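## Task

Carry the charger to the power strip's second outlet, counting from the end the cord leaves, and seat it fully and squarely. The strip must stay flat on the table. Nothing may rely on the robot holding it at the end. Release the charger and pull the grippers away afterwards.

## Robot and tools

ROBOT. Two arms, left_arm and right_arm, each with six joints and a parallel gripper. The left arm sits on the +y side. The names do not tell you which side of a picture an arm appears on.

FRAME. A single scene frame is used for all reported hand poses: origin on the table surface midway between the arms, +x reaching out over the table, +z upward. Each arm's reported end_effector_position is in metres and end_effector_quat_wxyz is its orientation. That position is the spot between the finger pads, roughly 5 mm short of the tips. The fingers point along the gripper's +z and close along its y. Reported hand positions can be off, more so when the arm is stretched far.

execute_actions. Argument actions is a list holding zero or one item. An empty list just reads the state. A wait item is {"steps": N} with N from 1 to 300 control steps (each 1/30 s); it counts from the previous result, and your own reply time eats into it. A move item is {"rows": [...], "steps": N} with N from 1 to 15 (default 15). Each row covers one step; if there are fewer rows than steps, the final row repeats. Optional pictures (true/false) controls whether camera images come back; by default they do. A rejected call sends nothing.

ROW LAYOUT. Every row is one flat list of exactly 14 numbers covering both arms, even if only one moves: left_arm waist, shoulder, elbow, forearm roll, wrist pitch, wrist roll, gripper opening, then the same seven for right_arm. The six joint values are absolute target angles in radians (the same numbers Joint positions prints), not offsets. Stated ranges: waist -2.618 to 2.618, shoulder 0.000 to 3.140, elbow -2.967 to 0.000, forearm roll -1.745 to 1.745, wrist pitch -1.220 to 1.220, wrist roll -2.094 to 2.094. True limits may differ by up to 0.013 rad. A target more than 0.013 rad outside a range, and farther out than the current angle, gets the call refused; a target past the real limit is clipped there, and a "joint sent to its limit" line may appear (possibly about an earlier move). The opening is absolute, on a -1 (closed) to +1 (fully open) scale; allow about 1.0 s for a full close.

MOTION LIMITS. Joint targets advance at most 3 rad/s with a 0.6 s ramp-up, and all joints of an arm are timed to arrive together. Per step, each sent target stays within 0.867 rad of the measured angle, and targets that would shift the gripper more than 70 mm from where it is are scaled back. Far moves therefore need several calls. Between calls the arms keep heading to the last row sent until they settle or a step is HELD.

RESULT LINES. The state line gives each arm's pose as above. Joint positions lists, per arm, the six measured angles in radians then the finger-pad gap in metres (0.070 is fully open). grip_measured is the measured opening on the command scale; each gripper may read off by up to about 1 mm. "joint command not followed" means a clearance check altered or blocked some joint targets; the rest of the row still ran. HELD marks steps where your row, or part of it, was not sent. MOTOR HOT appears from 65 °C; at 80 °C an OVER-TEMPERATURE FAULT drops that arm until it cools. A torque fault (contact torque at a joint's load limit: 21.6 N m for waist, shoulder, elbow; 7.52 N m for the wrist joints) freezes the arm for 10 s and cancels the remainder of the call. The three wrist motors manage only about 4 N m, including the held object's weight.

GRIPPING. To hold something, command an opening below grip_measured: around 0.04 below is firm, a smaller margin is gentler. Pads push up to about 20 N each; a fast close can squeeze harder or even spring open. Holding loads heats motors, also while you think.

zoom_image. Arguments camera (cam_high, cam_left_wrist or cam_right_wrist) and region [x0, y0, x1, y1] in pixels of that camera's latest image, origin top-left, no larger than 504 by 504. Image sizes: cam_high 896x504, wrist cameras 616x616. Calibration values (K, distortion, T_world_to_cam) are supplied per camera; wrist camera poses follow the arm's joint readings and all may be slightly off.

finished_scene. Argument scene is the current scene's number (1 or 2). Replying with no tool call ends everything.

ORDER. Look, locate the charger, the strip, and which end the cord exits; count outlets from there. Grasp the charger, align its prongs with the target outlet, press in straight until seated, open the gripper, retract, then call finished_scene.

AVOID. Dropping or knocking anything off the table, tipping or lifting the strip, slamming, hard collisions, shoving hard, and letting the two arms hit or press on each other. Brief outside tugs on held parts or nudges to loose objects can happen. Smooth, efficient, quick motion is preferred.

Each tool is called after ">>>" as name(argument=value, ...), one argument or row to a line, values as JSON.

## Session

>>> execute_actions(
  actions=[],
)

Scene clock: 0.00 s of 5400.00 s.
left_arm: end_effector_position=(+0.3465, +0.6497, +0.2244) grip_measured=+1.00 end_effector_quat_wxyz=(+0.246, -0.658, +0.700, +0.133) | right_arm: end_effector_position=(+0.2144, -0.6237, +0.1506) grip_measured=+1.00 end_effector_quat_wxyz=(+0.344, +0.878, -0.026, +0.332)
Joint positions: left_arm=[ 0.547  1.838 -1.769  0.349  1.135 -0.949  0.07 ] | right_arm=[-1.297  1.676 -0.965  1.582  0.361  0.538  0.07 ]

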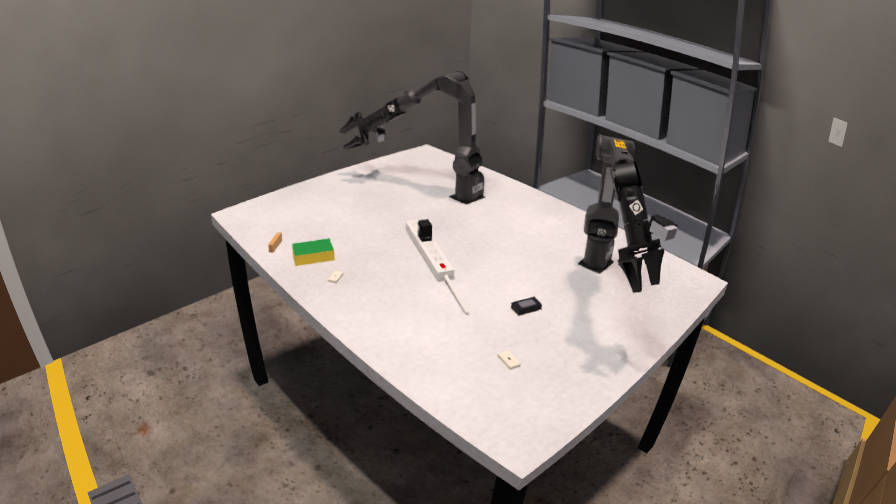

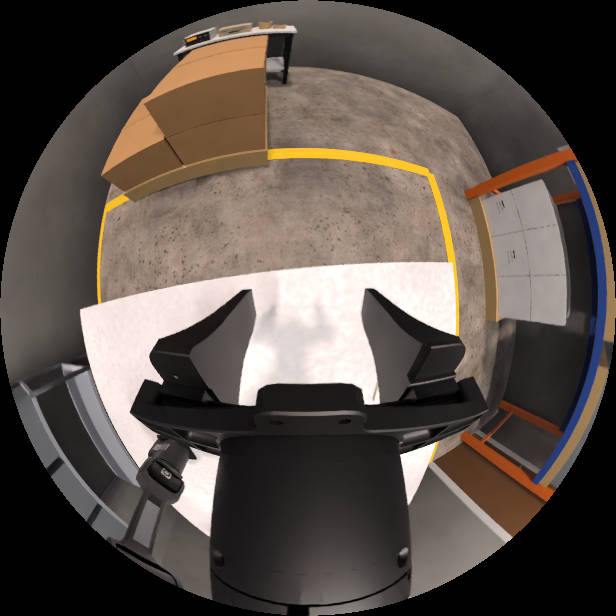

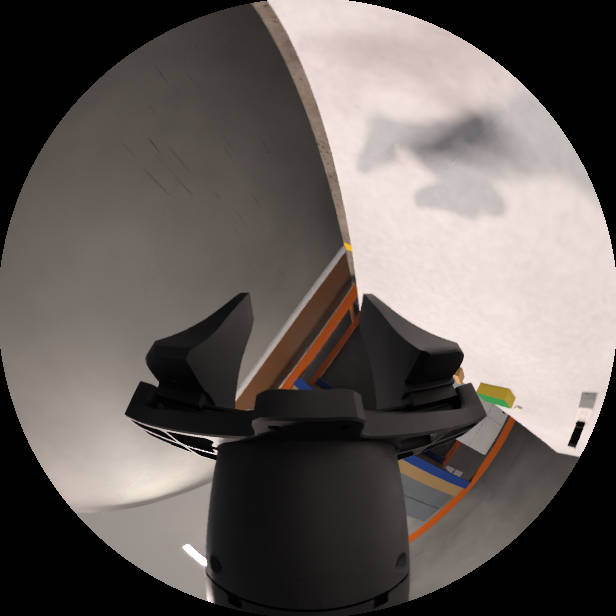

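>>> zoom_image(
  camera="cam_high",
  region=[380, 200, 500, 320],
)

Region (380, 200, 500, 320) of cam_high's 896x504 image, scaled by 4.200, with more detail than that image has.

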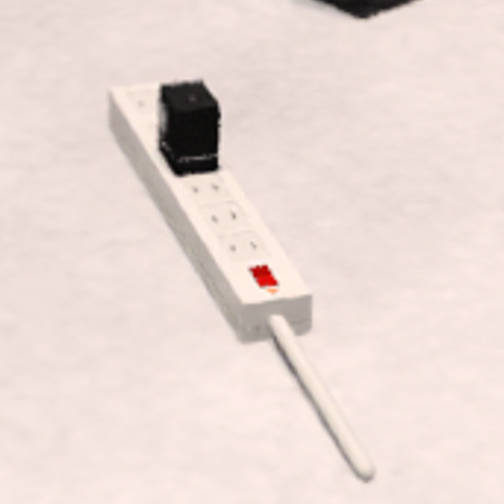

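>>> execute_actions(
  actions=[
    {"rows":[[-0.3,1.5,-1.2,0,1.1,-1.6,1,0.45,1.749,-1.40,0,1.204,-0.70,1]],"steps":15},
  ],
  pictures=false,
)

>>> execute_actions(
  actions=[
    {"steps":60},
  ],
)

Scene clock: 52.83 s of 5400.00 s.
left_arm: end_effector_position=(+0.3974, +0.4669, +0.1964) grip_measured=+1.00 end_effector_quat_wxyz=(+0.205, -0.647, +0.734, +0.000) | right_arm: end_effector_position=(+0.3694, -0.4895, +0.1737) grip_measured=+1.00 end_effector_quat_wxyz=(+0.316, +0.745, +0.472, +0.350)
Joint positions: left_arm=[ 0.18   1.694 -1.523  0.198  1.12  -1.23   0.07 ] | right_arm=[-0.955  1.7   -1.111  1.239  0.647  0.195  0.07 ]
Steps of this call (steps 1 to 90: nothing new was sent; then 49.33 s passed at rest; steps 91 to 105: all 15 steps of this action). Readings (joint positions):
91: left_arm=[0.547 1.838 -1.769 0.349 1.135 -0.949] | right_arm=[-1.297 1.676 -0.965 1.582 0.361 0.538]
92: left_arm=[0.544 1.837 -1.767 0.348 1.135 -0.951] | right_arm=[-1.294 1.676 -0.966 1.579 0.364 0.535]
94: left_arm=[0.519 1.828 -1.749 0.338 1.134 -0.971] | right_arm=[-1.269 1.678 -0.978 1.552 0.389 0.508]
98: left_arm=[0.403 1.783 -1.672 0.290 1.129 -1.060] | right_arm=[-1.162 1.686 -1.030 1.445 0.490 0.401]
105: the state above

Scene clock: 54.83 s of 5400.00 s.
left_arm: end_effector_position=(+0.3352, +0.2536, +0.1615) grip_measured=+1.00 end_effector_quat_wxyz=(+0.079, -0.634, +0.762, -0.101) | right_arm: end_effector_position=(+0.3227, -0.0489, +0.1299) grip_measured=+1.00 end_effector_quat_wxyz=(+0.052, -0.555, +0.830, -0.006)
Joint positions: left_arm=[-0.3   1.5  -1.2   0.    1.1  -1.6   0.07] | right_arm=[ 0.45   1.749 -1.4   -0.     1.204 -0.7    0.07 ]
Steps of this call (steps 1 to 60: the robot went on to your last target). Readings (joint positions):
1: left_arm=[0.148 1.681 -1.501 0.184 1.118 -1.255] | right_arm=[-0.925 1.702 -1.122 1.209 0.667 0.164]
2: left_arm=[0.115 1.668 -1.480 0.171 1.117 -1.280] | right_arm=[-0.893 1.704 -1.132 1.177 0.687 0.133]
4: left_arm=[0.050 1.641 -1.436 0.144 1.114 -1.330] | right_arm=[-0.829 1.707 -1.152 1.113 0.726 0.071]
8: left_arm=[-0.083 1.588 -1.346 0.089 1.109 -1.433] | right_arm=[-0.695 1.713 -1.189 0.980 0.798 -0.045]
60: the state above
All arms were judged still, so your last target was given up. Only a new action makes them travel on or press farther. Fingers that are still opening or closing keep moving.
camera_calibration (this result's frames):
cam_left_wrist: T_world_to_cam=[[0.954273, -0.178498, 0.239794, -0.312932], [-0.286264, -0.776733, 0.561016, 0.196121], [0.0861157, -0.604007, -0.792313, 0.374381], [0, 0, 0, 1]] pos_world=[0.322525, 0.322604, 0.261639]
cam_right_wrist: T_world_to_cam=[[0.925701, -0.372265, 0.0670498, -0.325183], [-0.351498, -0.781113, 0.516054, 0.004047], [-0.139736, -0.50128, -0.853928, 0.254183], [0, 0, 0, 1]] pos_world=[0.337963, 0.00952405, 0.236769]

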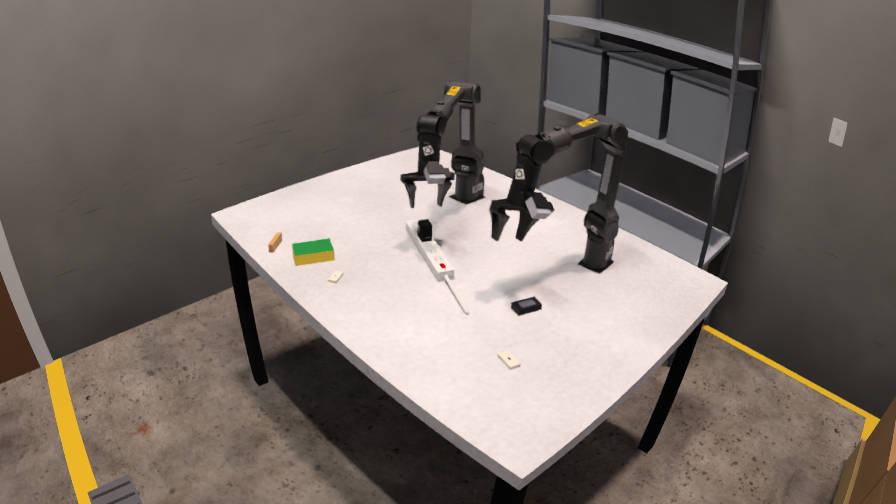

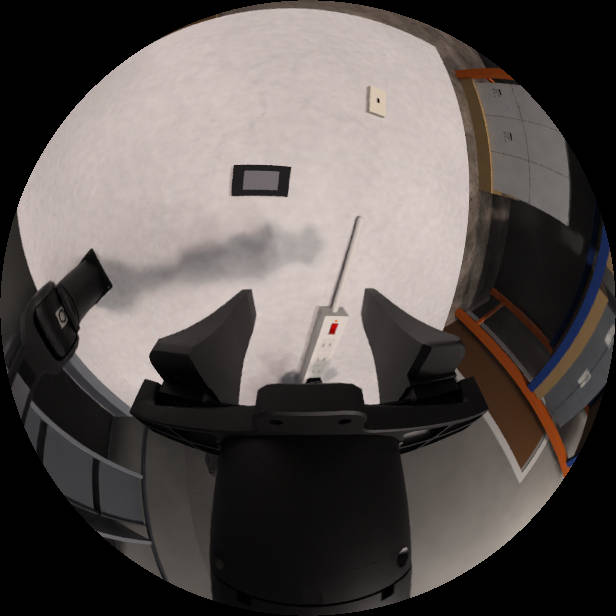

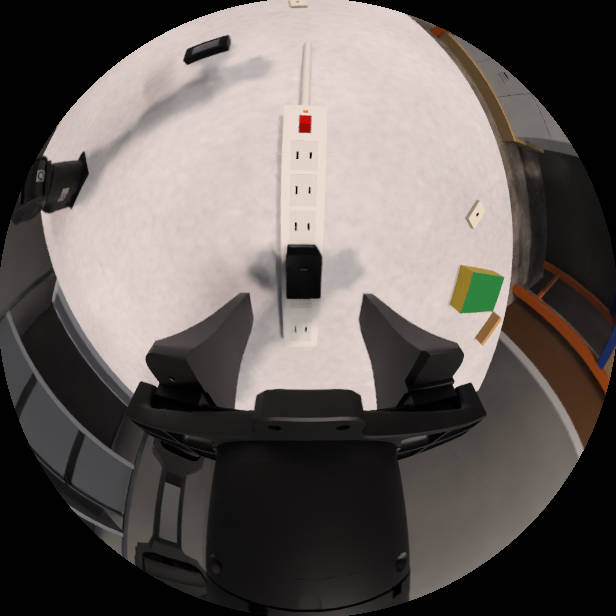

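>>> zoom_image(
  camera="cam_right_wrist",
  region=[240, 190, 370, 360],
)

Region (240, 190, 370, 360) of cam_right_wrist's 616x616 image, scaled by 2.965, with more detail than that image has; it fills the left 385 columns of this view, and the rest is white.

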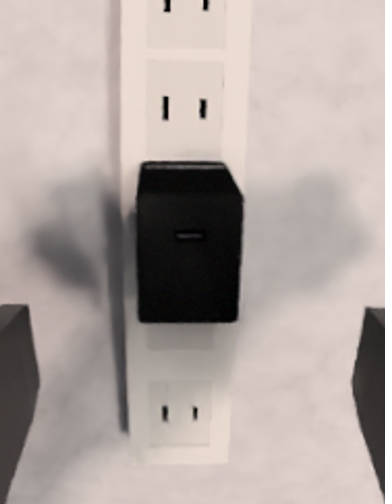

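>>> execute_actions(
  actions=[
    {"rows":[[-0.3,1.5,-1.2,0,1.1,-1.6,1,0.445,1.842,-1.3945,0,1.2106,-0.688,1]],"steps":15},
  ],
)

Scene clock: 71.13 s of 5400.00 s.
left_arm: end_effector_position=(+0.3351, +0.2536, +0.1615) grip_measured=+1.00 end_effector_quat_wxyz=(+0.079, -0.634, +0.762, -0.101) | right_arm: end_effector_position=(+0.3195, -0.0522, +0.0948) grip_measured=+1.00 end_effector_quat_wxyz=(-0.001, -0.549, +0.836, +0.000)
Joint positions: left_arm=[-0.3   1.5  -1.2   0.    1.1  -1.6   0.07] | right_arm=[ 0.445  1.842 -1.393  0.     1.211 -0.688  0.07 ]
Steps of this call (steps 1 to 90: nothing new was sent; then 12.80 s passed at rest; steps 91 to 105: all 15 steps of this action). Readings (joint positions):
91: left_arm=[-0.300 1.500 -1.200 0.000 1.100 -1.600] | right_arm=[0.450 1.749 -1.400 0.000 1.204 -0.700]
92: left_arm=[-0.300 1.500 -1.200 0.000 1.100 -1.600] | right_arm=[0.450 1.753 -1.400 0.000 1.204 -0.700]
94: left_arm=[-0.300 1.500 -1.200 0.000 1.100 -1.600] | right_arm=[0.450 1.778 -1.400 0.000 1.205 -0.696]
98: left_arm=[-0.300 1.500 -1.200 0.000 1.100 -1.600] | right_arm=[0.446 1.845 -1.393 0.000 1.210 -0.688]
105: the state above
camera_calibration (this result's frames):
cam_left_wrist: T_world_to_cam=[[0.954302, -0.178509, 0.239673, -0.312894], [-0.286198, -0.776747, 0.561029, 0.196102], [0.0860168, -0.603985, -0.79234, 0.37441], [0, 0, 0, 1]] pos_world=[0.322514, 0.322606, 0.261633]
cam_right_wrist: T_world_to_cam=[[0.922461, -0.386083, -0.00251048, -0.314183], [-0.311929, -0.749088, 0.584438, 0.0010061], [-0.227522, -0.538338, -0.811434, 0.244212], [0, 0, 0, 1]] pos_world=[0.345699, 0.010922, 0.196785]

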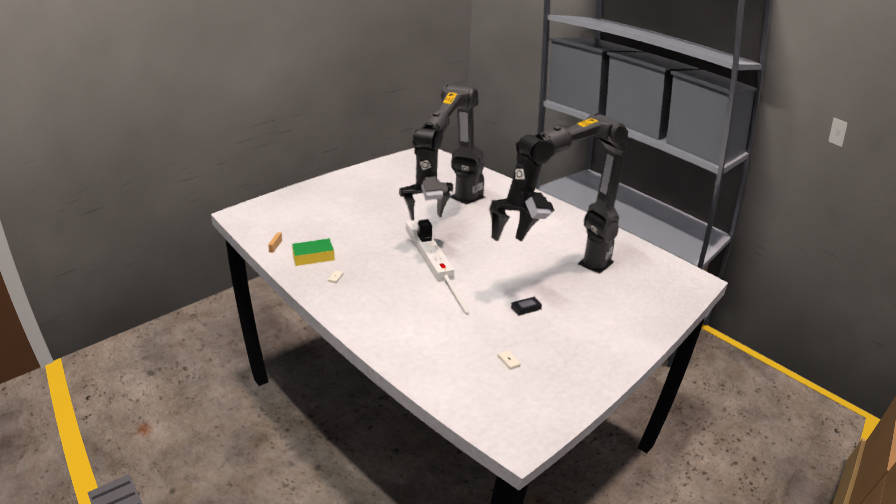

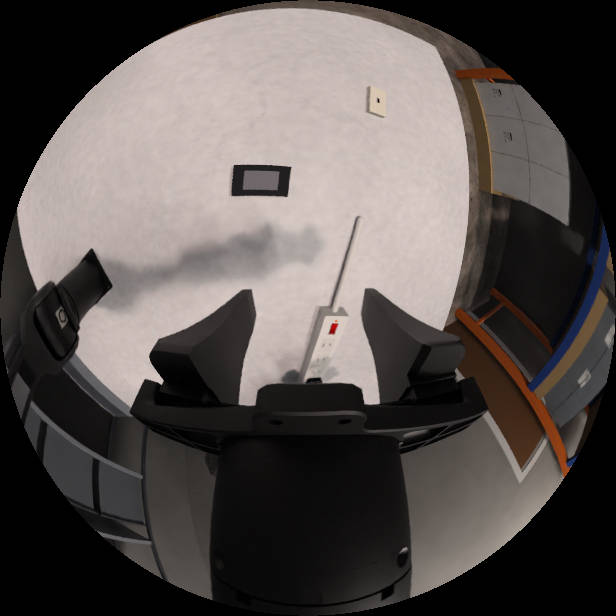

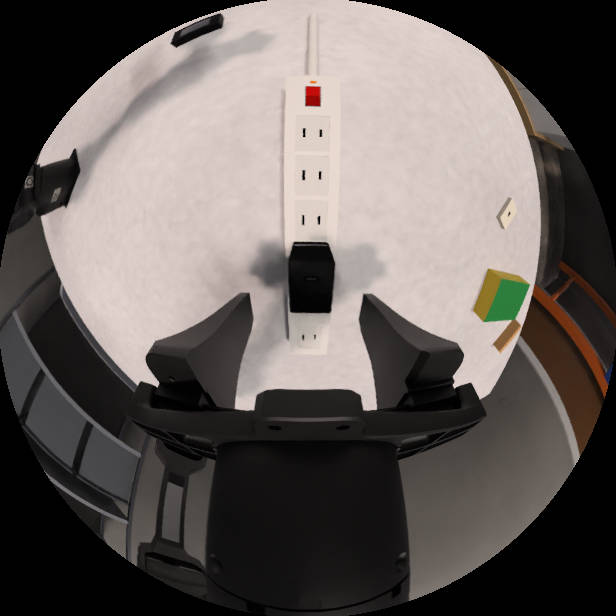

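>>> execute_actions(
  actions=[
    {"rows":[[-0.3,1.5,-1.2,0,1.1,-1.6,1,0.439,1.897,-1.3003,0,1.061,-0.69,0.4]],"steps":15},
  ],
)

Scene clock: 75.83 s of 5400.00 s.
left_arm: end_effector_position=(+0.3351, +0.2536, +0.1615) grip_measured=+1.00 end_effector_quat_wxyz=(+0.079, -0.634, +0.762, -0.101) | right_arm: end_effector_position=(+0.3219, -0.0537, +0.0528) grip_measured=+0.40 end_effector_quat_wxyz=(-0.001, -0.548, +0.837, +0.000)
Joint positions: left_arm=[-0.3   1.5  -1.2   0.    1.1  -1.6   0.07] | right_arm=[ 0.439  1.897 -1.299 -0.     1.061 -0.69   0.049]
Steps of this call (steps 1 to 15: the robot went on to your last target; steps 16 to 90: nothing new was sent; then 1.20 s passed at rest; steps 91 to 105: all 15 steps of this action). Readings (joint positions):
91: left_arm=[-0.300 1.500 -1.200 0.000 1.100 -1.600] | right_arm=[0.445 1.842 -1.395 -0.000 1.211 -0.688]
92: left_arm=[-0.300 1.500 -1.200 0.000 1.100 -1.600] | right_arm=[0.445 1.843 -1.394 -0.000 1.208 -0.688]
94: left_arm=[-0.300 1.500 -1.200 0.000 1.100 -1.600] | right_arm=[0.444 1.851 -1.379 -0.000 1.181 -0.688]
98: left_arm=[-0.300 1.500 -1.200 0.000 1.100 -1.600] | right_arm=[0.440 1.890 -1.314 -0.000 1.083 -0.690]
105: the state above
camera_calibration (this result's frames):
cam_left_wrist: T_world_to_cam=[[0.954302, -0.178508, 0.239673, -0.312894], [-0.286198, -0.776747, 0.56103, 0.196102], [0.0860165, -0.603985, -0.79234, 0.37441], [0, 0, 0, 1]] pos_world=[0.322514, 0.322606, 0.261633]
cam_right_wrist: T_world_to_cam=[[0.920846, -0.389918, -0.00238046, -0.316745], [-0.31509, -0.747696, 0.584524, 0.0262899], [-0.229697, -0.537507, -0.811373, 0.210645], [0, 0, 0, 1]] pos_world=[0.348341, 0.00937544, 0.15479]

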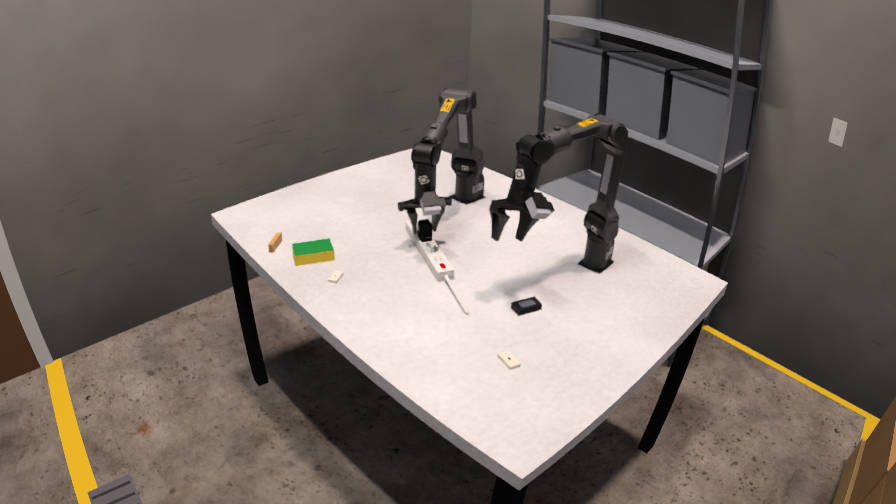

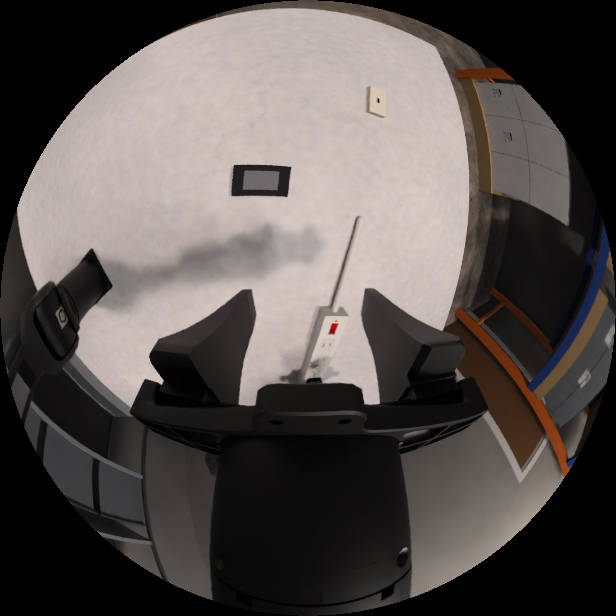

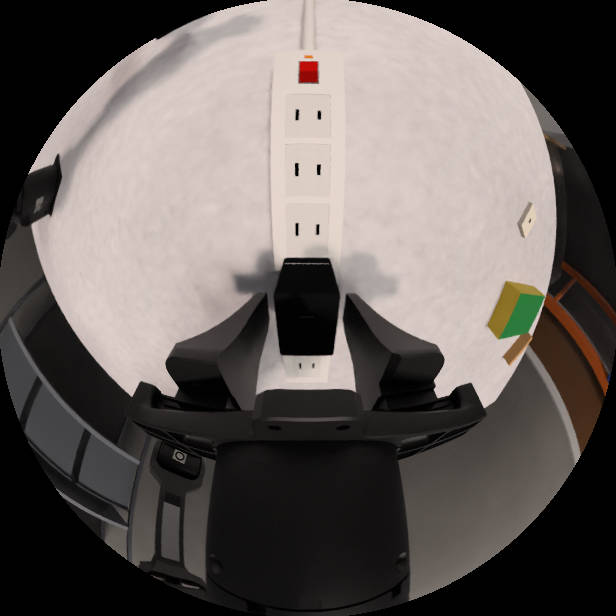

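>>> execute_actions(
  actions=[
    {"rows":[[-0.3,1.5,-1.2,0,1.1,-1.6,1,0.439,1.897,-1.3003,0,1.061,-0.69,0.0],[-0.3,1.5,-1.2,0,1.1,-1.6,1,0.439,1.897,-1.3003,0,1.061,-0.69,0.0],[-0.3,1.5,-1.2,0,1.1,-1.6,1,0.439,1.897,-1.3003,0,1.061,-0.69,0.0],[-0.3,1.5,-1.2,0,1.1,-1.6,1,0.439,1.897,-1.3003,0,1.061,-0.69,0.0],[-0.3,1.5,-1.2,0,1.1,-1.6,1,0.439,1.897,-1.3003,0,1.061,-0.69,0.0],[-0.3,1.5,-1.2,0,1.1,-1.6,1,0.439,1.897,-1.3003,0,1.061,-0.69,0.0],[-0.3,1.5,-1.2,0,1.1,-1.6,1,0.439,1.897,-1.3003,0,1.061,-0.69,-0.04],[-0.3,1.5,-1.2,0,1.1,-1.6,1,0.439,1.897,-1.3003,0,1.061,-0.69,-0.08],[-0.3,1.5,-1.2,0,1.1,-1.6,1,0.439,1.897,-1.3003,0,1.061,-0.69,-0.11],[-0.3,1.5,-1.2,0,1.1,-1.6,1,0.439,1.897,-1.3003,0,1.061,-0.69,-0.14],[-0.3,1.5,-1.2,0,1.1,-1.6,1,0.439,1.897,-1.3003,0,1.061,-0.69,-0.17],[-0.3,1.5,-1.2,0,1.1,-1.6,1,0.439,1.897,-1.3003,0,1.061,-0.69,-0.2]],"steps":15},
  ],
  pictures=false,
)

Scene clock: 85.13 s of 5400.00 s.
left_arm: end_effector_position=(+0.3351, +0.2536, +0.1615) grip_measured=+1.00 end_effector_quat_wxyz=(+0.079, -0.634, +0.762, -0.101) | right_arm: end_effector_position=(+0.3223, -0.0534, +0.0533) grip_measured=-0.12 end_effector_quat_wxyz=(+0.000, -0.548, +0.837, -0.000)
Joint positions: left_arm=[-0.3   1.5  -1.2   0.    1.1  -1.6   0.07] | right_arm=[ 0.439  1.897 -1.3   -0.     1.061 -0.69   0.031]
Steps of this call (steps 1 to 15: the robot went on to your last target; steps 16 to 90: nothing new was sent; then 5.80 s passed at rest; steps 91 to 105: all 15 steps of this action). Readings (joint positions):
91: left_arm=[-0.300 1.500 -1.200 0.000 1.100 -1.600] | right_arm=[0.439 1.897 -1.300 -0.000 1.061 -0.690]
92: left_arm=[-0.300 1.500 -1.200 0.000 1.100 -1.600] | right_arm=[0.439 1.897 -1.300 -0.000 1.061 -0.690]
94: left_arm=[-0.300 1.500 -1.200 0.000 1.100 -1.600] | right_arm=[0.439 1.897 -1.300 -0.000 1.061 -0.690]
98: left_arm=[-0.300 1.500 -1.200 0.000 1.100 -1.600] | right_arm=[0.439 1.897 -1.300 -0.000 1.061 -0.690]
105: the state above

>>> execute_actions(
  actions=[
    {"rows":[[-0.3,1.5,-1.2,0,1.1,-1.6,1,0.489,1.775,-1.1228,0,1.0058,-0.64,-0.18]],"steps":15},
  ],
  pictures=false,
)

>>> execute_actions(
  actions=[
    {"rows":[[-0.3,1.5,-1.2,0,1.1,-1.6,1,0.551,1.660,-0.9653,0,0.9635,-0.578,-0.18]],"steps":15},
  ],
)

Scene clock: 103.80 s of 5400.00 s.
left_arm: end_effector_position=(+0.3351, +0.2536, +0.1615) grip_measured=+1.00 end_effector_quat_wxyz=(+0.079, -0.634, +0.762, -0.101) | right_arm: end_effector_position=(+0.2800, -0.0565, +0.0540) grip_measured=-0.12 end_effector_quat_wxyz=(-0.001, -0.548, +0.837, +0.000)
Joint positions: left_arm=[-0.3   1.5  -1.2   0.    1.1  -1.6   0.07] | right_arm=[ 0.49   1.774 -1.121  0.001  1.006 -0.64   0.031]
Steps of this call (steps 1 to 15: the robot went on to your last target; steps 16 to 90: nothing new was sent; then 15.17 s passed at rest; steps 91 to 105: all 15 steps of this action). Readings (joint positions):
91: left_arm=[-0.300 1.500 -1.200 0.000 1.100 -1.600] | right_arm=[0.439 1.897 -1.300 -0.000 1.061 -0.690]
92: left_arm=[-0.300 1.500 -1.200 0.000 1.100 -1.600] | right_arm=[0.440 1.895 -1.297 0.000 1.059 -0.689]
94: left_arm=[-0.300 1.500 -1.200 0.000 1.100 -1.600] | right_arm=[0.447 1.877 -1.271 0.000 1.051 -0.682]
98: left_arm=[-0.300 1.500 -1.200 0.000 1.100 -1.600] | right_arm=[0.478 1.803 -1.162 0.001 1.019 -0.651]
105: the state above

Scene clock: 104.30 s of 5400.00 s.
left_arm: end_effector_position=(+0.3351, +0.2536, +0.1615) grip_measured=+1.00 end_effector_quat_wxyz=(+0.079, -0.634, +0.762, -0.101) | right_arm: end_effector_position=(+0.2393, -0.0598, +0.0539) grip_measured=-0.12 end_effector_quat_wxyz=(-0.000, -0.548, +0.837, +0.000)
Joint positions: left_arm=[-0.3   1.5  -1.2   0.    1.1  -1.6   0.07] | right_arm=[ 0.552  1.659 -0.964  0.     0.963 -0.577  0.031]
Steps of this call (steps 1 to 15: all 15 steps of this action). Readings (joint positions):
1: left_arm=[-0.300 1.500 -1.200 0.000 1.100 -1.600] | right_arm=[0.490 1.774 -1.121 0.001 1.006 -0.640]
2: left_arm=[-0.300 1.500 -1.200 0.000 1.100 -1.600] | right_arm=[0.491 1.772 -1.119 0.001 1.004 -0.639]
4: left_arm=[-0.300 1.500 -1.200 0.000 1.100 -1.600] | right_arm=[0.500 1.754 -1.095 0.000 0.996 -0.628]
8: left_arm=[-0.300 1.500 -1.200 0.000 1.100 -1.600] | right_arm=[0.540 1.680 -0.992 0.000 0.972 -0.588]
15: the state above
camera_calibration (this result's frames):
cam_left_wrist: T_world_to_cam=[[0.954302, -0.178509, 0.239673, -0.312894], [-0.286198, -0.776747, 0.56103, 0.196102], [0.0860165, -0.603985, -0.79234, 0.37441], [0, 0, 0, 1]] pos_world=[0.322514, 0.322606, 0.261633]
cam_right_wrist: T_world_to_cam=[[0.921037, -0.389469, -0.00198785, -0.243103], [-0.315073, -0.748082, 0.584039, -0.00498394], [-0.228953, -0.537296, -0.811723, 0.189109], [0, 0, 0, 1]] pos_world=[0.265633, 0.00319801, 0.155932]

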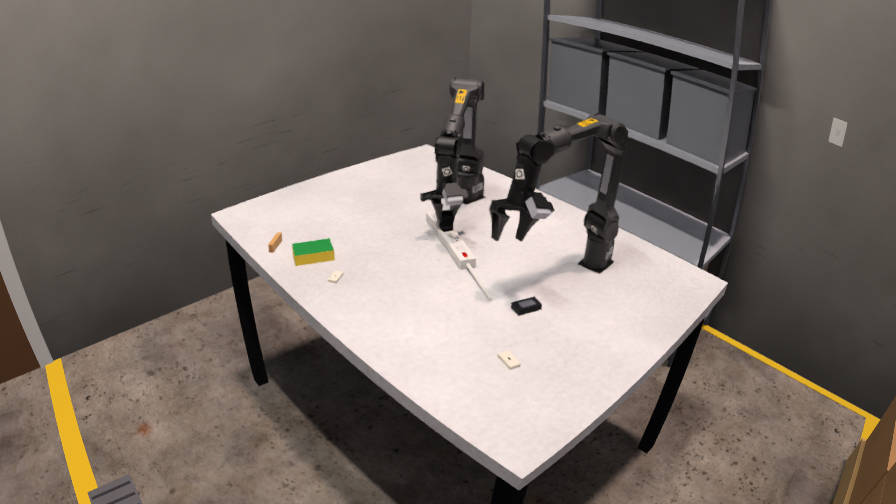

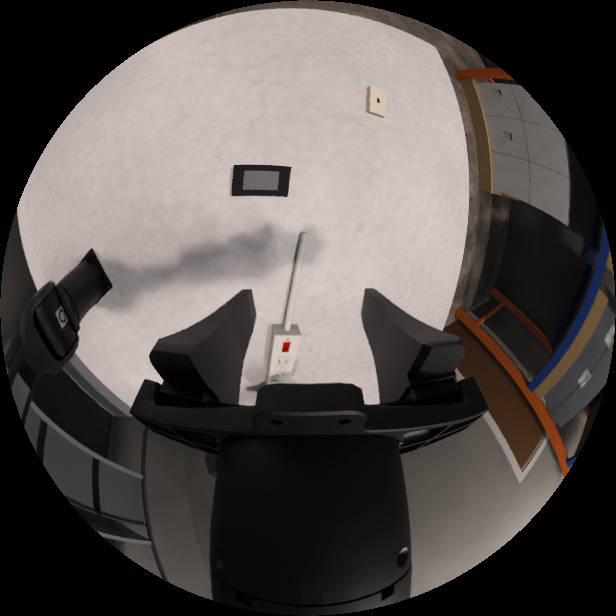

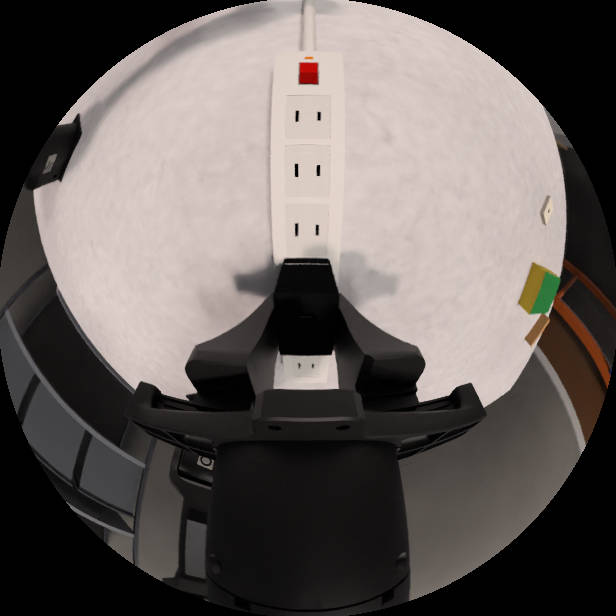

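>>> execute_actions(
  actions=[
    {"rows":[[-0.663,1.9366,-1.279,-0.522,0.99,-1.45,1,0.551,1.660,-0.9653,0,0.9635,-0.578,-0.18]],"steps":15},
  ],
  pictures=false,
)

>>> execute_actions(
  actions=[
    {"steps":20},
  ],
)

Scene clock: 111.77 s of 5400.00 s.
left_arm: end_effector_position=(+0.3076, +0.0924, +0.0828) grip_measured=+1.00 end_effector_quat_wxyz=(-0.117, -0.557, +0.813, -0.123) | right_arm: end_effector_position=(+0.2398, -0.0599, +0.0540) grip_measured=-0.12 end_effector_quat_wxyz=(-0.000, -0.548, +0.837, -0.000)
Joint positions: left_arm=[-0.566  1.821 -1.258 -0.382  1.02  -1.49   0.07 ] | right_arm=[ 0.551  1.66  -0.965 -0.     0.963 -0.578  0.031]
Steps of this call (steps 1 to 15: the robot went on to your last target; steps 16 to 90: nothing new was sent; then 3.97 s passed at rest; steps 91 to 105: all 15 steps of this action). Readings (joint positions):
91: left_arm=[-0.300 1.500 -1.200 -0.000 1.100 -1.600] | right_arm=[0.551 1.660 -0.965 -0.000 0.963 -0.578]
92: left_arm=[-0.303 1.503 -1.201 -0.003 1.100 -1.599] | right_arm=[0.551 1.660 -0.965 -0.000 0.963 -0.578]
94: left_arm=[-0.321 1.524 -1.205 -0.028 1.095 -1.591] | right_arm=[0.551 1.660 -0.965 -0.000 0.963 -0.578]
98: left_arm=[-0.402 1.622 -1.223 -0.147 1.069 -1.557] | right_arm=[0.551 1.660 -0.965 -0.000 0.963 -0.578]
105: the state above

Scene clock: 112.43 s of 5400.00 s.
left_arm: end_effector_position=(+0.2826, +0.0402, +0.0550) grip_measured=+1.00 end_effector_quat_wxyz=(-0.181, -0.537, +0.816, -0.119) | right_arm: end_effector_position=(+0.2398, -0.0599, +0.0540) grip_measured=-0.12 end_effector_quat_wxyz=(-0.000, -0.548, +0.837, -0.000)
Joint positions: left_arm=[-0.663  1.937 -1.279 -0.522  0.99  -1.45   0.07 ] | right_arm=[ 0.551  1.66  -0.965 -0.     0.963 -0.578  0.031]
Steps of this call (steps 1 to 20: the robot went on to your last target). Readings (joint positions):
1: left_arm=[-0.590 1.849 -1.263 -0.416 1.012 -1.480] | right_arm=[0.551 1.660 -0.965 -0.000 0.963 -0.578]
2: left_arm=[-0.612 1.876 -1.268 -0.449 1.006 -1.471] | right_arm=[0.551 1.660 -0.965 -0.000 0.963 -0.578]
4: left_arm=[-0.646 1.916 -1.274 -0.496 0.996 -1.458] | right_arm=[0.551 1.660 -0.965 -0.000 0.963 -0.578]
8: left_arm=[-0.664 1.939 -1.279 -0.523 0.990 -1.450] | right_arm=[0.551 1.660 -0.965 -0.000 0.963 -0.578]
20: the state above
camera_calibration (this result's frames):
cam_left_wrist: T_world_to_cam=[[0.914504, -0.404361, -0.0132516, -0.241121], [-0.192266, -0.463182, 0.865157, 0.0192017], [-0.355973, -0.788641, -0.501327, 0.282003], [0, 0, 0, 1]] pos_world=[0.324583, 0.133793, 0.121568]
cam_right_wrist: T_world_to_cam=[[0.92089, -0.389819, -0.0015982, -0.243578], [-0.315658, -0.74809, 0.583713, -0.00475887], [-0.228738, -0.537031, -0.811959, 0.189232], [0, 0, 0, 1]] pos_world=[0.266091, 0.00311201, 0.156037]

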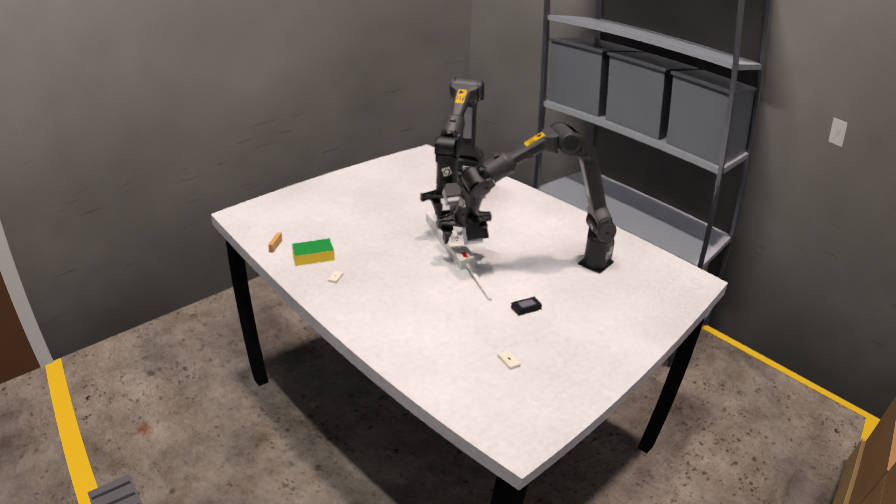

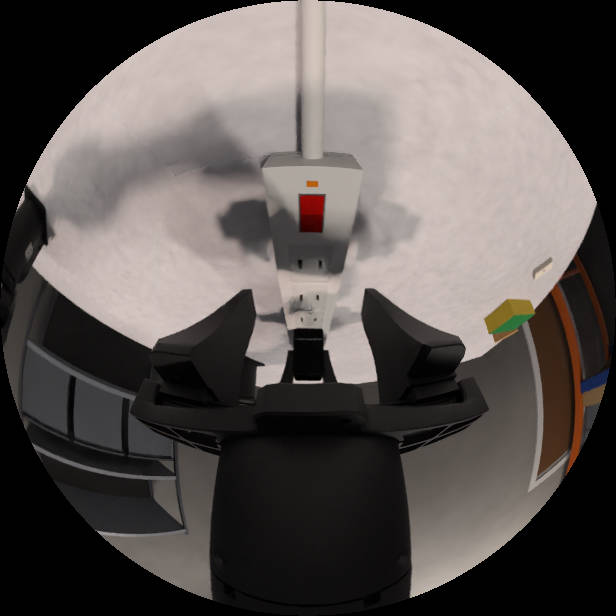

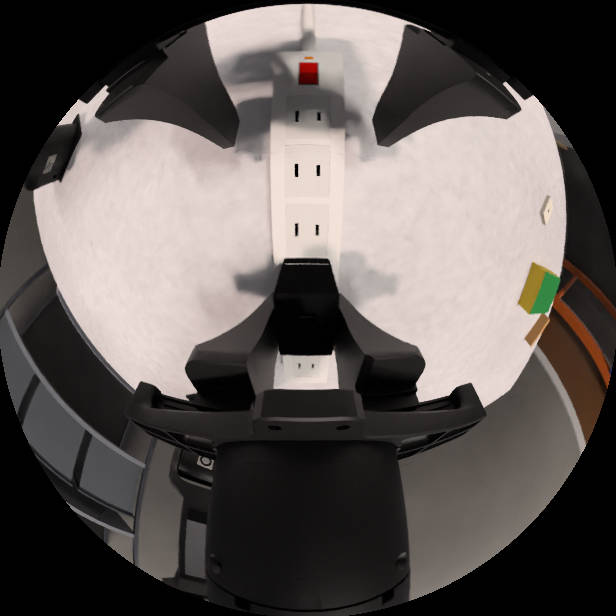

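>>> execute_actions(
  actions=[
    {"rows":[[-0.7127,2.018,-1.245,-0.5705,0.871,-1.4177,0.6,0.551,1.660,-0.9653,0,0.9635,-0.578,-0.18]],"steps":15},
  ],
)

Scene clock: 117.57 s of 5400.00 s.
left_arm: end_effector_position=(+0.2758, +0.0225, +0.0175) grip_measured=+0.60 end_effector_quat_wxyz=(-0.182, -0.537, +0.816, -0.118) | right_arm: end_effector_position=(+0.2397, -0.0599, +0.0540) grip_measured=-0.12 end_effector_quat_wxyz=(-0.000, -0.548, +0.837, -0.000)
Joint positions: left_arm=[-0.713  2.02  -1.244 -0.571  0.871 -1.418  0.056] | right_arm=[ 0.551  1.66  -0.965 -0.     0.964 -0.578  0.031]
Steps of this call (steps 1 to 15: the robot went on to your last target; steps 16 to 90: nothing new was sent; then 1.63 s passed at rest; steps 91 to 105: all 15 steps of this action). Readings (joint positions):
91: left_arm=[-0.663 1.937 -1.279 -0.522 0.990 -1.450] | right_arm=[0.551 1.660 -0.965 -0.000 0.963 -0.578]
92: left_arm=[-0.665 1.938 -1.278 -0.524 0.986 -1.450] | right_arm=[0.551 1.660 -0.965 -0.000 0.963 -0.578]
94: left_arm=[-0.675 1.953 -1.271 -0.534 0.960 -1.444] | right_arm=[0.551 1.660 -0.965 -0.000 0.964 -0.578]
98: left_arm=[-0.711 2.013 -1.245 -0.568 0.878 -1.420] | right_arm=[0.551 1.660 -0.965 -0.000 0.964 -0.578]
105: the state above
camera_calibration (this result's frames):
cam_left_wrist: T_world_to_cam=[[0.914303, -0.404723, -0.0157865, -0.242455], [-0.190257, -0.463563, 0.865397, 0.0415428], [-0.357564, -0.788231, -0.500838, 0.247162], [0, 0, 0, 1]] pos_world=[0.317958, 0.115951, 0.0840095]
cam_right_wrist: T_world_to_cam=[[0.92089, -0.38982, -0.00162647, -0.243571], [-0.315633, -0.748071, 0.583752, -0.00477483], [-0.228774, -0.537058, -0.811931, 0.189231], [0, 0, 0, 1]] pos_world=[0.266086, 0.00310733, 0.156034]

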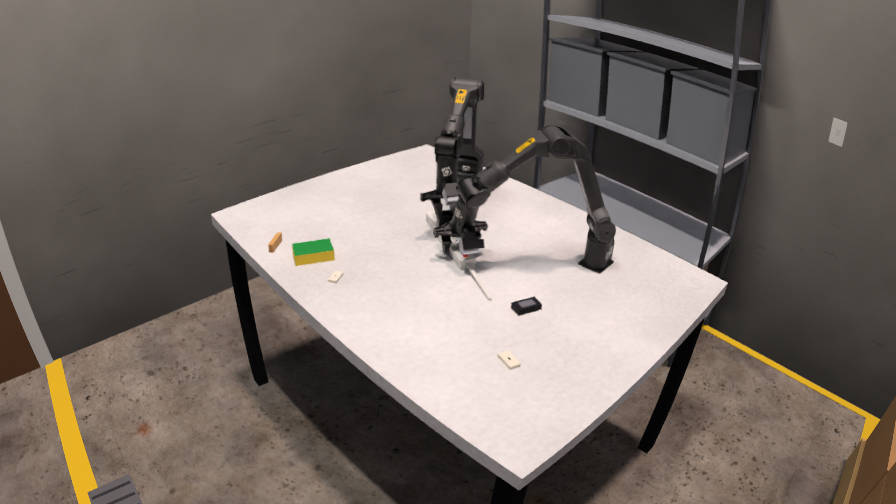

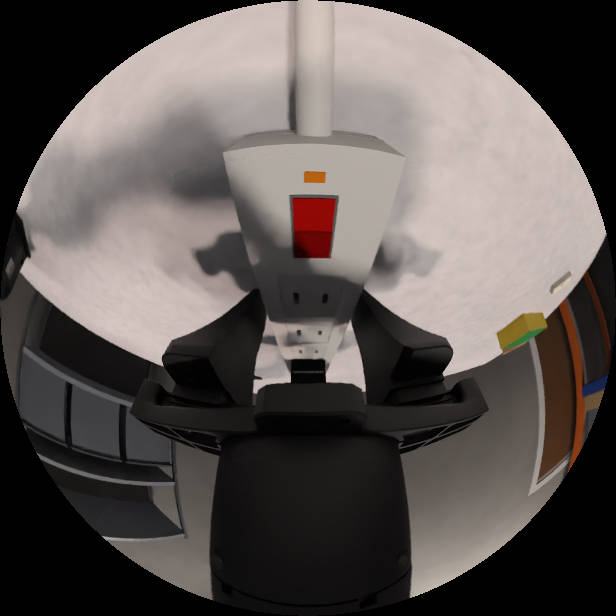

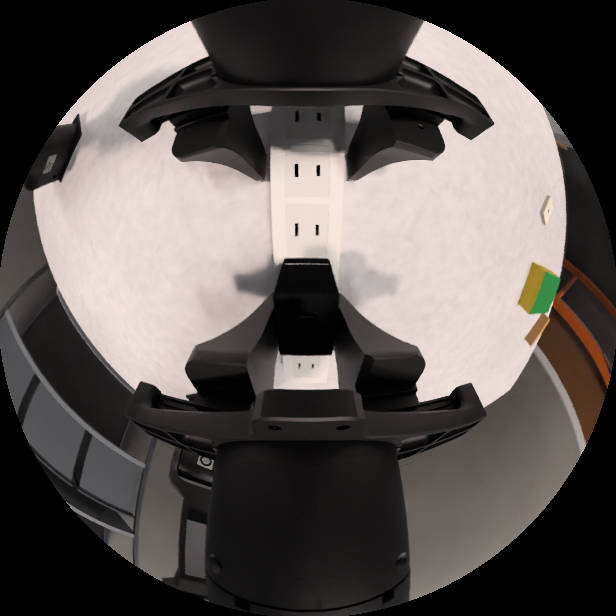

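>>> execute_actions(
  actions=[
    {"rows":[[-0.7127,2.02,-1.249,-0.5705,0.871,-1.4177,0.5,0.551,1.660,-0.9653,0,0.9635,-0.578,-0.18],[-0.7127,2.02,-1.249,-0.5705,0.871,-1.4177,0.45,0.551,1.660,-0.9653,0,0.9635,-0.578,-0.18],[-0.7127,2.02,-1.249,-0.5705,0.871,-1.4177,0.42,0.551,1.660,-0.9653,0,0.9635,-0.578,-0.18],[-0.7127,2.02,-1.249,-0.5705,0.871,-1.4177,0.39,0.551,1.660,-0.9653,0,0.9635,-0.578,-0.18],[-0.7127,2.02,-1.249,-0.5705,0.871,-1.4177,0.36,0.551,1.660,-0.9653,0,0.9635,-0.578,-0.18],[-0.7127,2.02,-1.249,-0.5705,0.871,-1.4177,0.33,0.551,1.660,-0.9653,0,0.9635,-0.578,-0.18],[-0.7127,2.02,-1.249,-0.5705,0.871,-1.4177,0.30,0.551,1.660,-0.9653,0,0.9635,-0.578,-0.18],[-0.7127,2.02,-1.249,-0.5705,0.871,-1.4177,0.27,0.551,1.660,-0.9653,0,0.9635,-0.578,-0.18],[-0.7127,2.02,-1.249,-0.5705,0.871,-1.4177,0.24,0.551,1.660,-0.9653,0,0.9635,-0.578,-0.18],[-0.7127,2.02,-1.249,-0.5705,0.871,-1.4177,0.21,0.551,1.660,-0.9653,0,0.9635,-0.578,-0.18]],"steps":15},
  ],
  pictures=false,
)

Scene clock: 126.30 s of 5400.00 s.
left_arm: end_effector_position=(+0.2771, +0.0218, +0.0190) grip_measured=+0.24 end_effector_quat_wxyz=(-0.181, -0.536, +0.816, -0.120) | right_arm: end_effector_position=(+0.2401, -0.0602, +0.0540) grip_measured=-0.12 end_effector_quat_wxyz=(+0.000, -0.548, +0.837, -0.000)
Joint positions: left_arm=[-0.713  2.018 -1.249 -0.57   0.873 -1.418  0.043] | right_arm=[ 0.55   1.66  -0.965 -0.001  0.963 -0.578  0.031]
Steps of this call (steps 1 to 15: the robot went on to your last target; steps 16 to 90: nothing new was sent; then 5.23 s passed at rest; steps 91 to 105: all 15 steps of this action). Readings (joint positions):
91: left_arm=[-0.713 2.018 -1.245 -0.570 0.871 -1.418] | right_arm=[0.551 1.660 -0.965 -0.000 0.964 -0.578]
92: left_arm=[-0.713 2.018 -1.248 -0.570 0.871 -1.418] | right_arm=[0.551 1.660 -0.965 -0.000 0.964 -0.578]
94: left_arm=[-0.713 2.018 -1.250 -0.570 0.871 -1.418] | right_arm=[0.551 1.660 -0.965 -0.000 0.964 -0.578]
98: left_arm=[-0.713 2.018 -1.250 -0.570 0.872 -1.418] | right_arm=[0.551 1.660 -0.965 -0.001 0.963 -0.578]
105: the state above

>>> execute_actions(
  actions=[
    {"rows":[[-0.7127,2.02,-1.249,-0.5705,0.871,-1.4177,0.18,0.551,1.660,-0.9653,0,0.9635,-0.578,-0.18],[-0.7127,2.02,-1.249,-0.5705,0.871,-1.4177,0.18,0.551,1.660,-0.9653,0,0.9635,-0.578,-0.18],[-0.7127,2.02,-1.249,-0.5705,0.871,-1.4177,0.18,0.551,1.660,-0.9653,0,0.9635,-0.578,-0.18],[-0.7127,2.02,-1.249,-0.5705,0.871,-1.4177,0.18,0.551,1.656,-0.97,0,0.972,-0.578,-0.18],[-0.7127,2.02,-1.249,-0.5705,0.871,-1.4177,0.18,0.551,1.656,-0.97,0,0.972,-0.578,-0.18],[-0.7127,2.02,-1.249,-0.5705,0.871,-1.4177,0.18,0.551,1.6525,-0.9745,0,0.98,-0.578,-0.18],[-0.7127,2.02,-1.249,-0.5705,0.871,-1.4177,0.18,0.551,1.6525,-0.9745,0,0.98,-0.578,-0.18],[-0.7127,2.02,-1.249,-0.5705,0.871,-1.4177,0.18,0.551,1.649,-0.979,0,0.988,-0.578,-0.18],[-0.7127,2.02,-1.249,-0.5705,0.871,-1.4177,0.18,0.551,1.649,-0.979,0,0.988,-0.578,-0.18],[-0.7127,2.02,-1.249,-0.5705,0.871,-1.4177,0.18,0.551,1.6455,-0.9835,0,0.996,-0.578,-0.18]],"steps":15},
  ],
)

Scene clock: 133.53 s of 5400.00 s.
left_arm: end_effector_position=(+0.2771, +0.0216, +0.0180) grip_measured=+0.24 end_effector_quat_wxyz=(-0.181, -0.536, +0.816, -0.120) | right_arm: end_effector_position=(+0.2394, -0.0597, +0.0632) grip_measured=-0.12 end_effector_quat_wxyz=(+0.000, -0.547, +0.837, +0.001)
Joint positions: left_arm=[-0.713  2.021 -1.249 -0.571  0.87  -1.418  0.043] | right_arm=[ 0.551  1.643 -0.985  0.001  1.    -0.578  0.031]
Steps of this call (steps 1 to 15: the robot went on to your last target; steps 16 to 90: nothing new was sent; then 3.73 s passed at rest; steps 91 to 105: all 15 steps of this action). Readings (joint positions):
91: left_arm=[-0.713 2.020 -1.249 -0.571 0.871 -1.418] | right_arm=[0.551 1.660 -0.965 -0.000 0.963 -0.578]
92: left_arm=[-0.713 2.020 -1.249 -0.571 0.871 -1.418] | right_arm=[0.551 1.660 -0.965 -0.000 0.963 -0.578]
94: left_arm=[-0.713 2.020 -1.249 -0.571 0.871 -1.418] | right_arm=[0.551 1.660 -0.965 -0.000 0.963 -0.578]
98: left_arm=[-0.713 2.020 -1.249 -0.571 0.871 -1.418] | right_arm=[0.551 1.652 -0.973 -0.000 0.981 -0.578]
105: the state above
camera_calibration (this result's frames):
cam_left_wrist: T_world_to_cam=[[0.914306, -0.404856, -0.0116429, -0.244071], [-0.193489, -0.461858, 0.865592, 0.0417354], [-0.355818, -0.789163, -0.500615, 0.246774], [0, 0, 0, 1]] pos_world=[0.319037, 0.115207, 0.0845714]
cam_right_wrist: T_world_to_cam=[[0.920804, -0.390019, -0.00209441, -0.243113], [-0.315818, -0.748751, 0.582778, -0.0100888], [-0.228863, -0.535963, -0.812629, 0.196926], [0, 0, 0, 1]] pos_world=[0.265743, 0.00317239, 0.165398]

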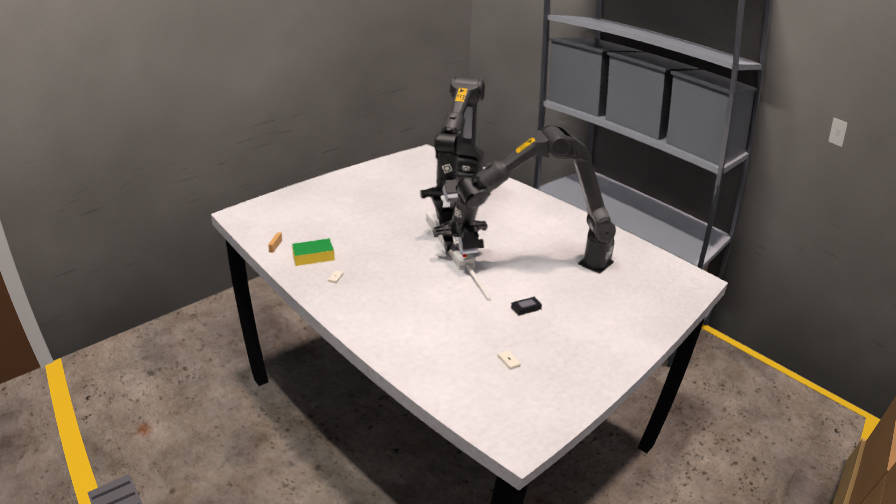

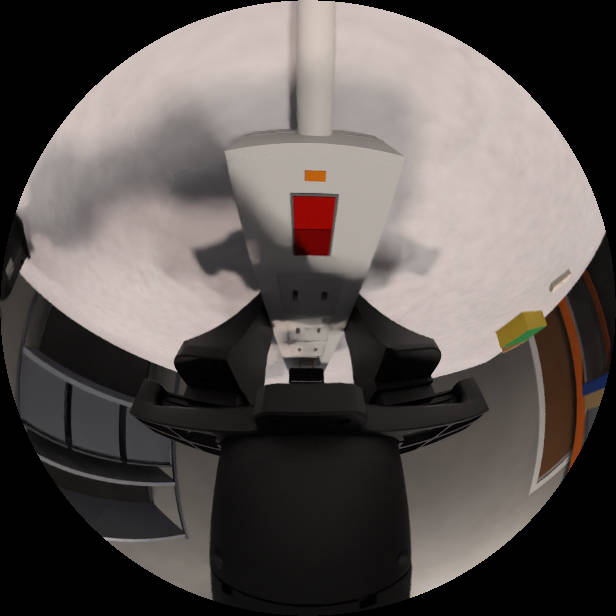

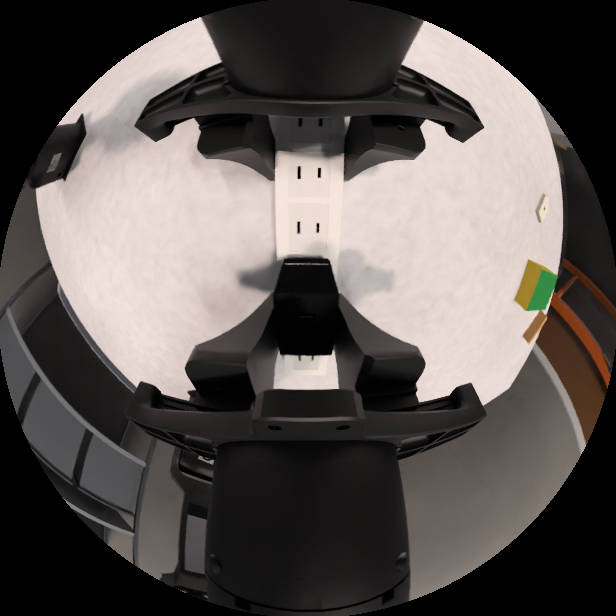

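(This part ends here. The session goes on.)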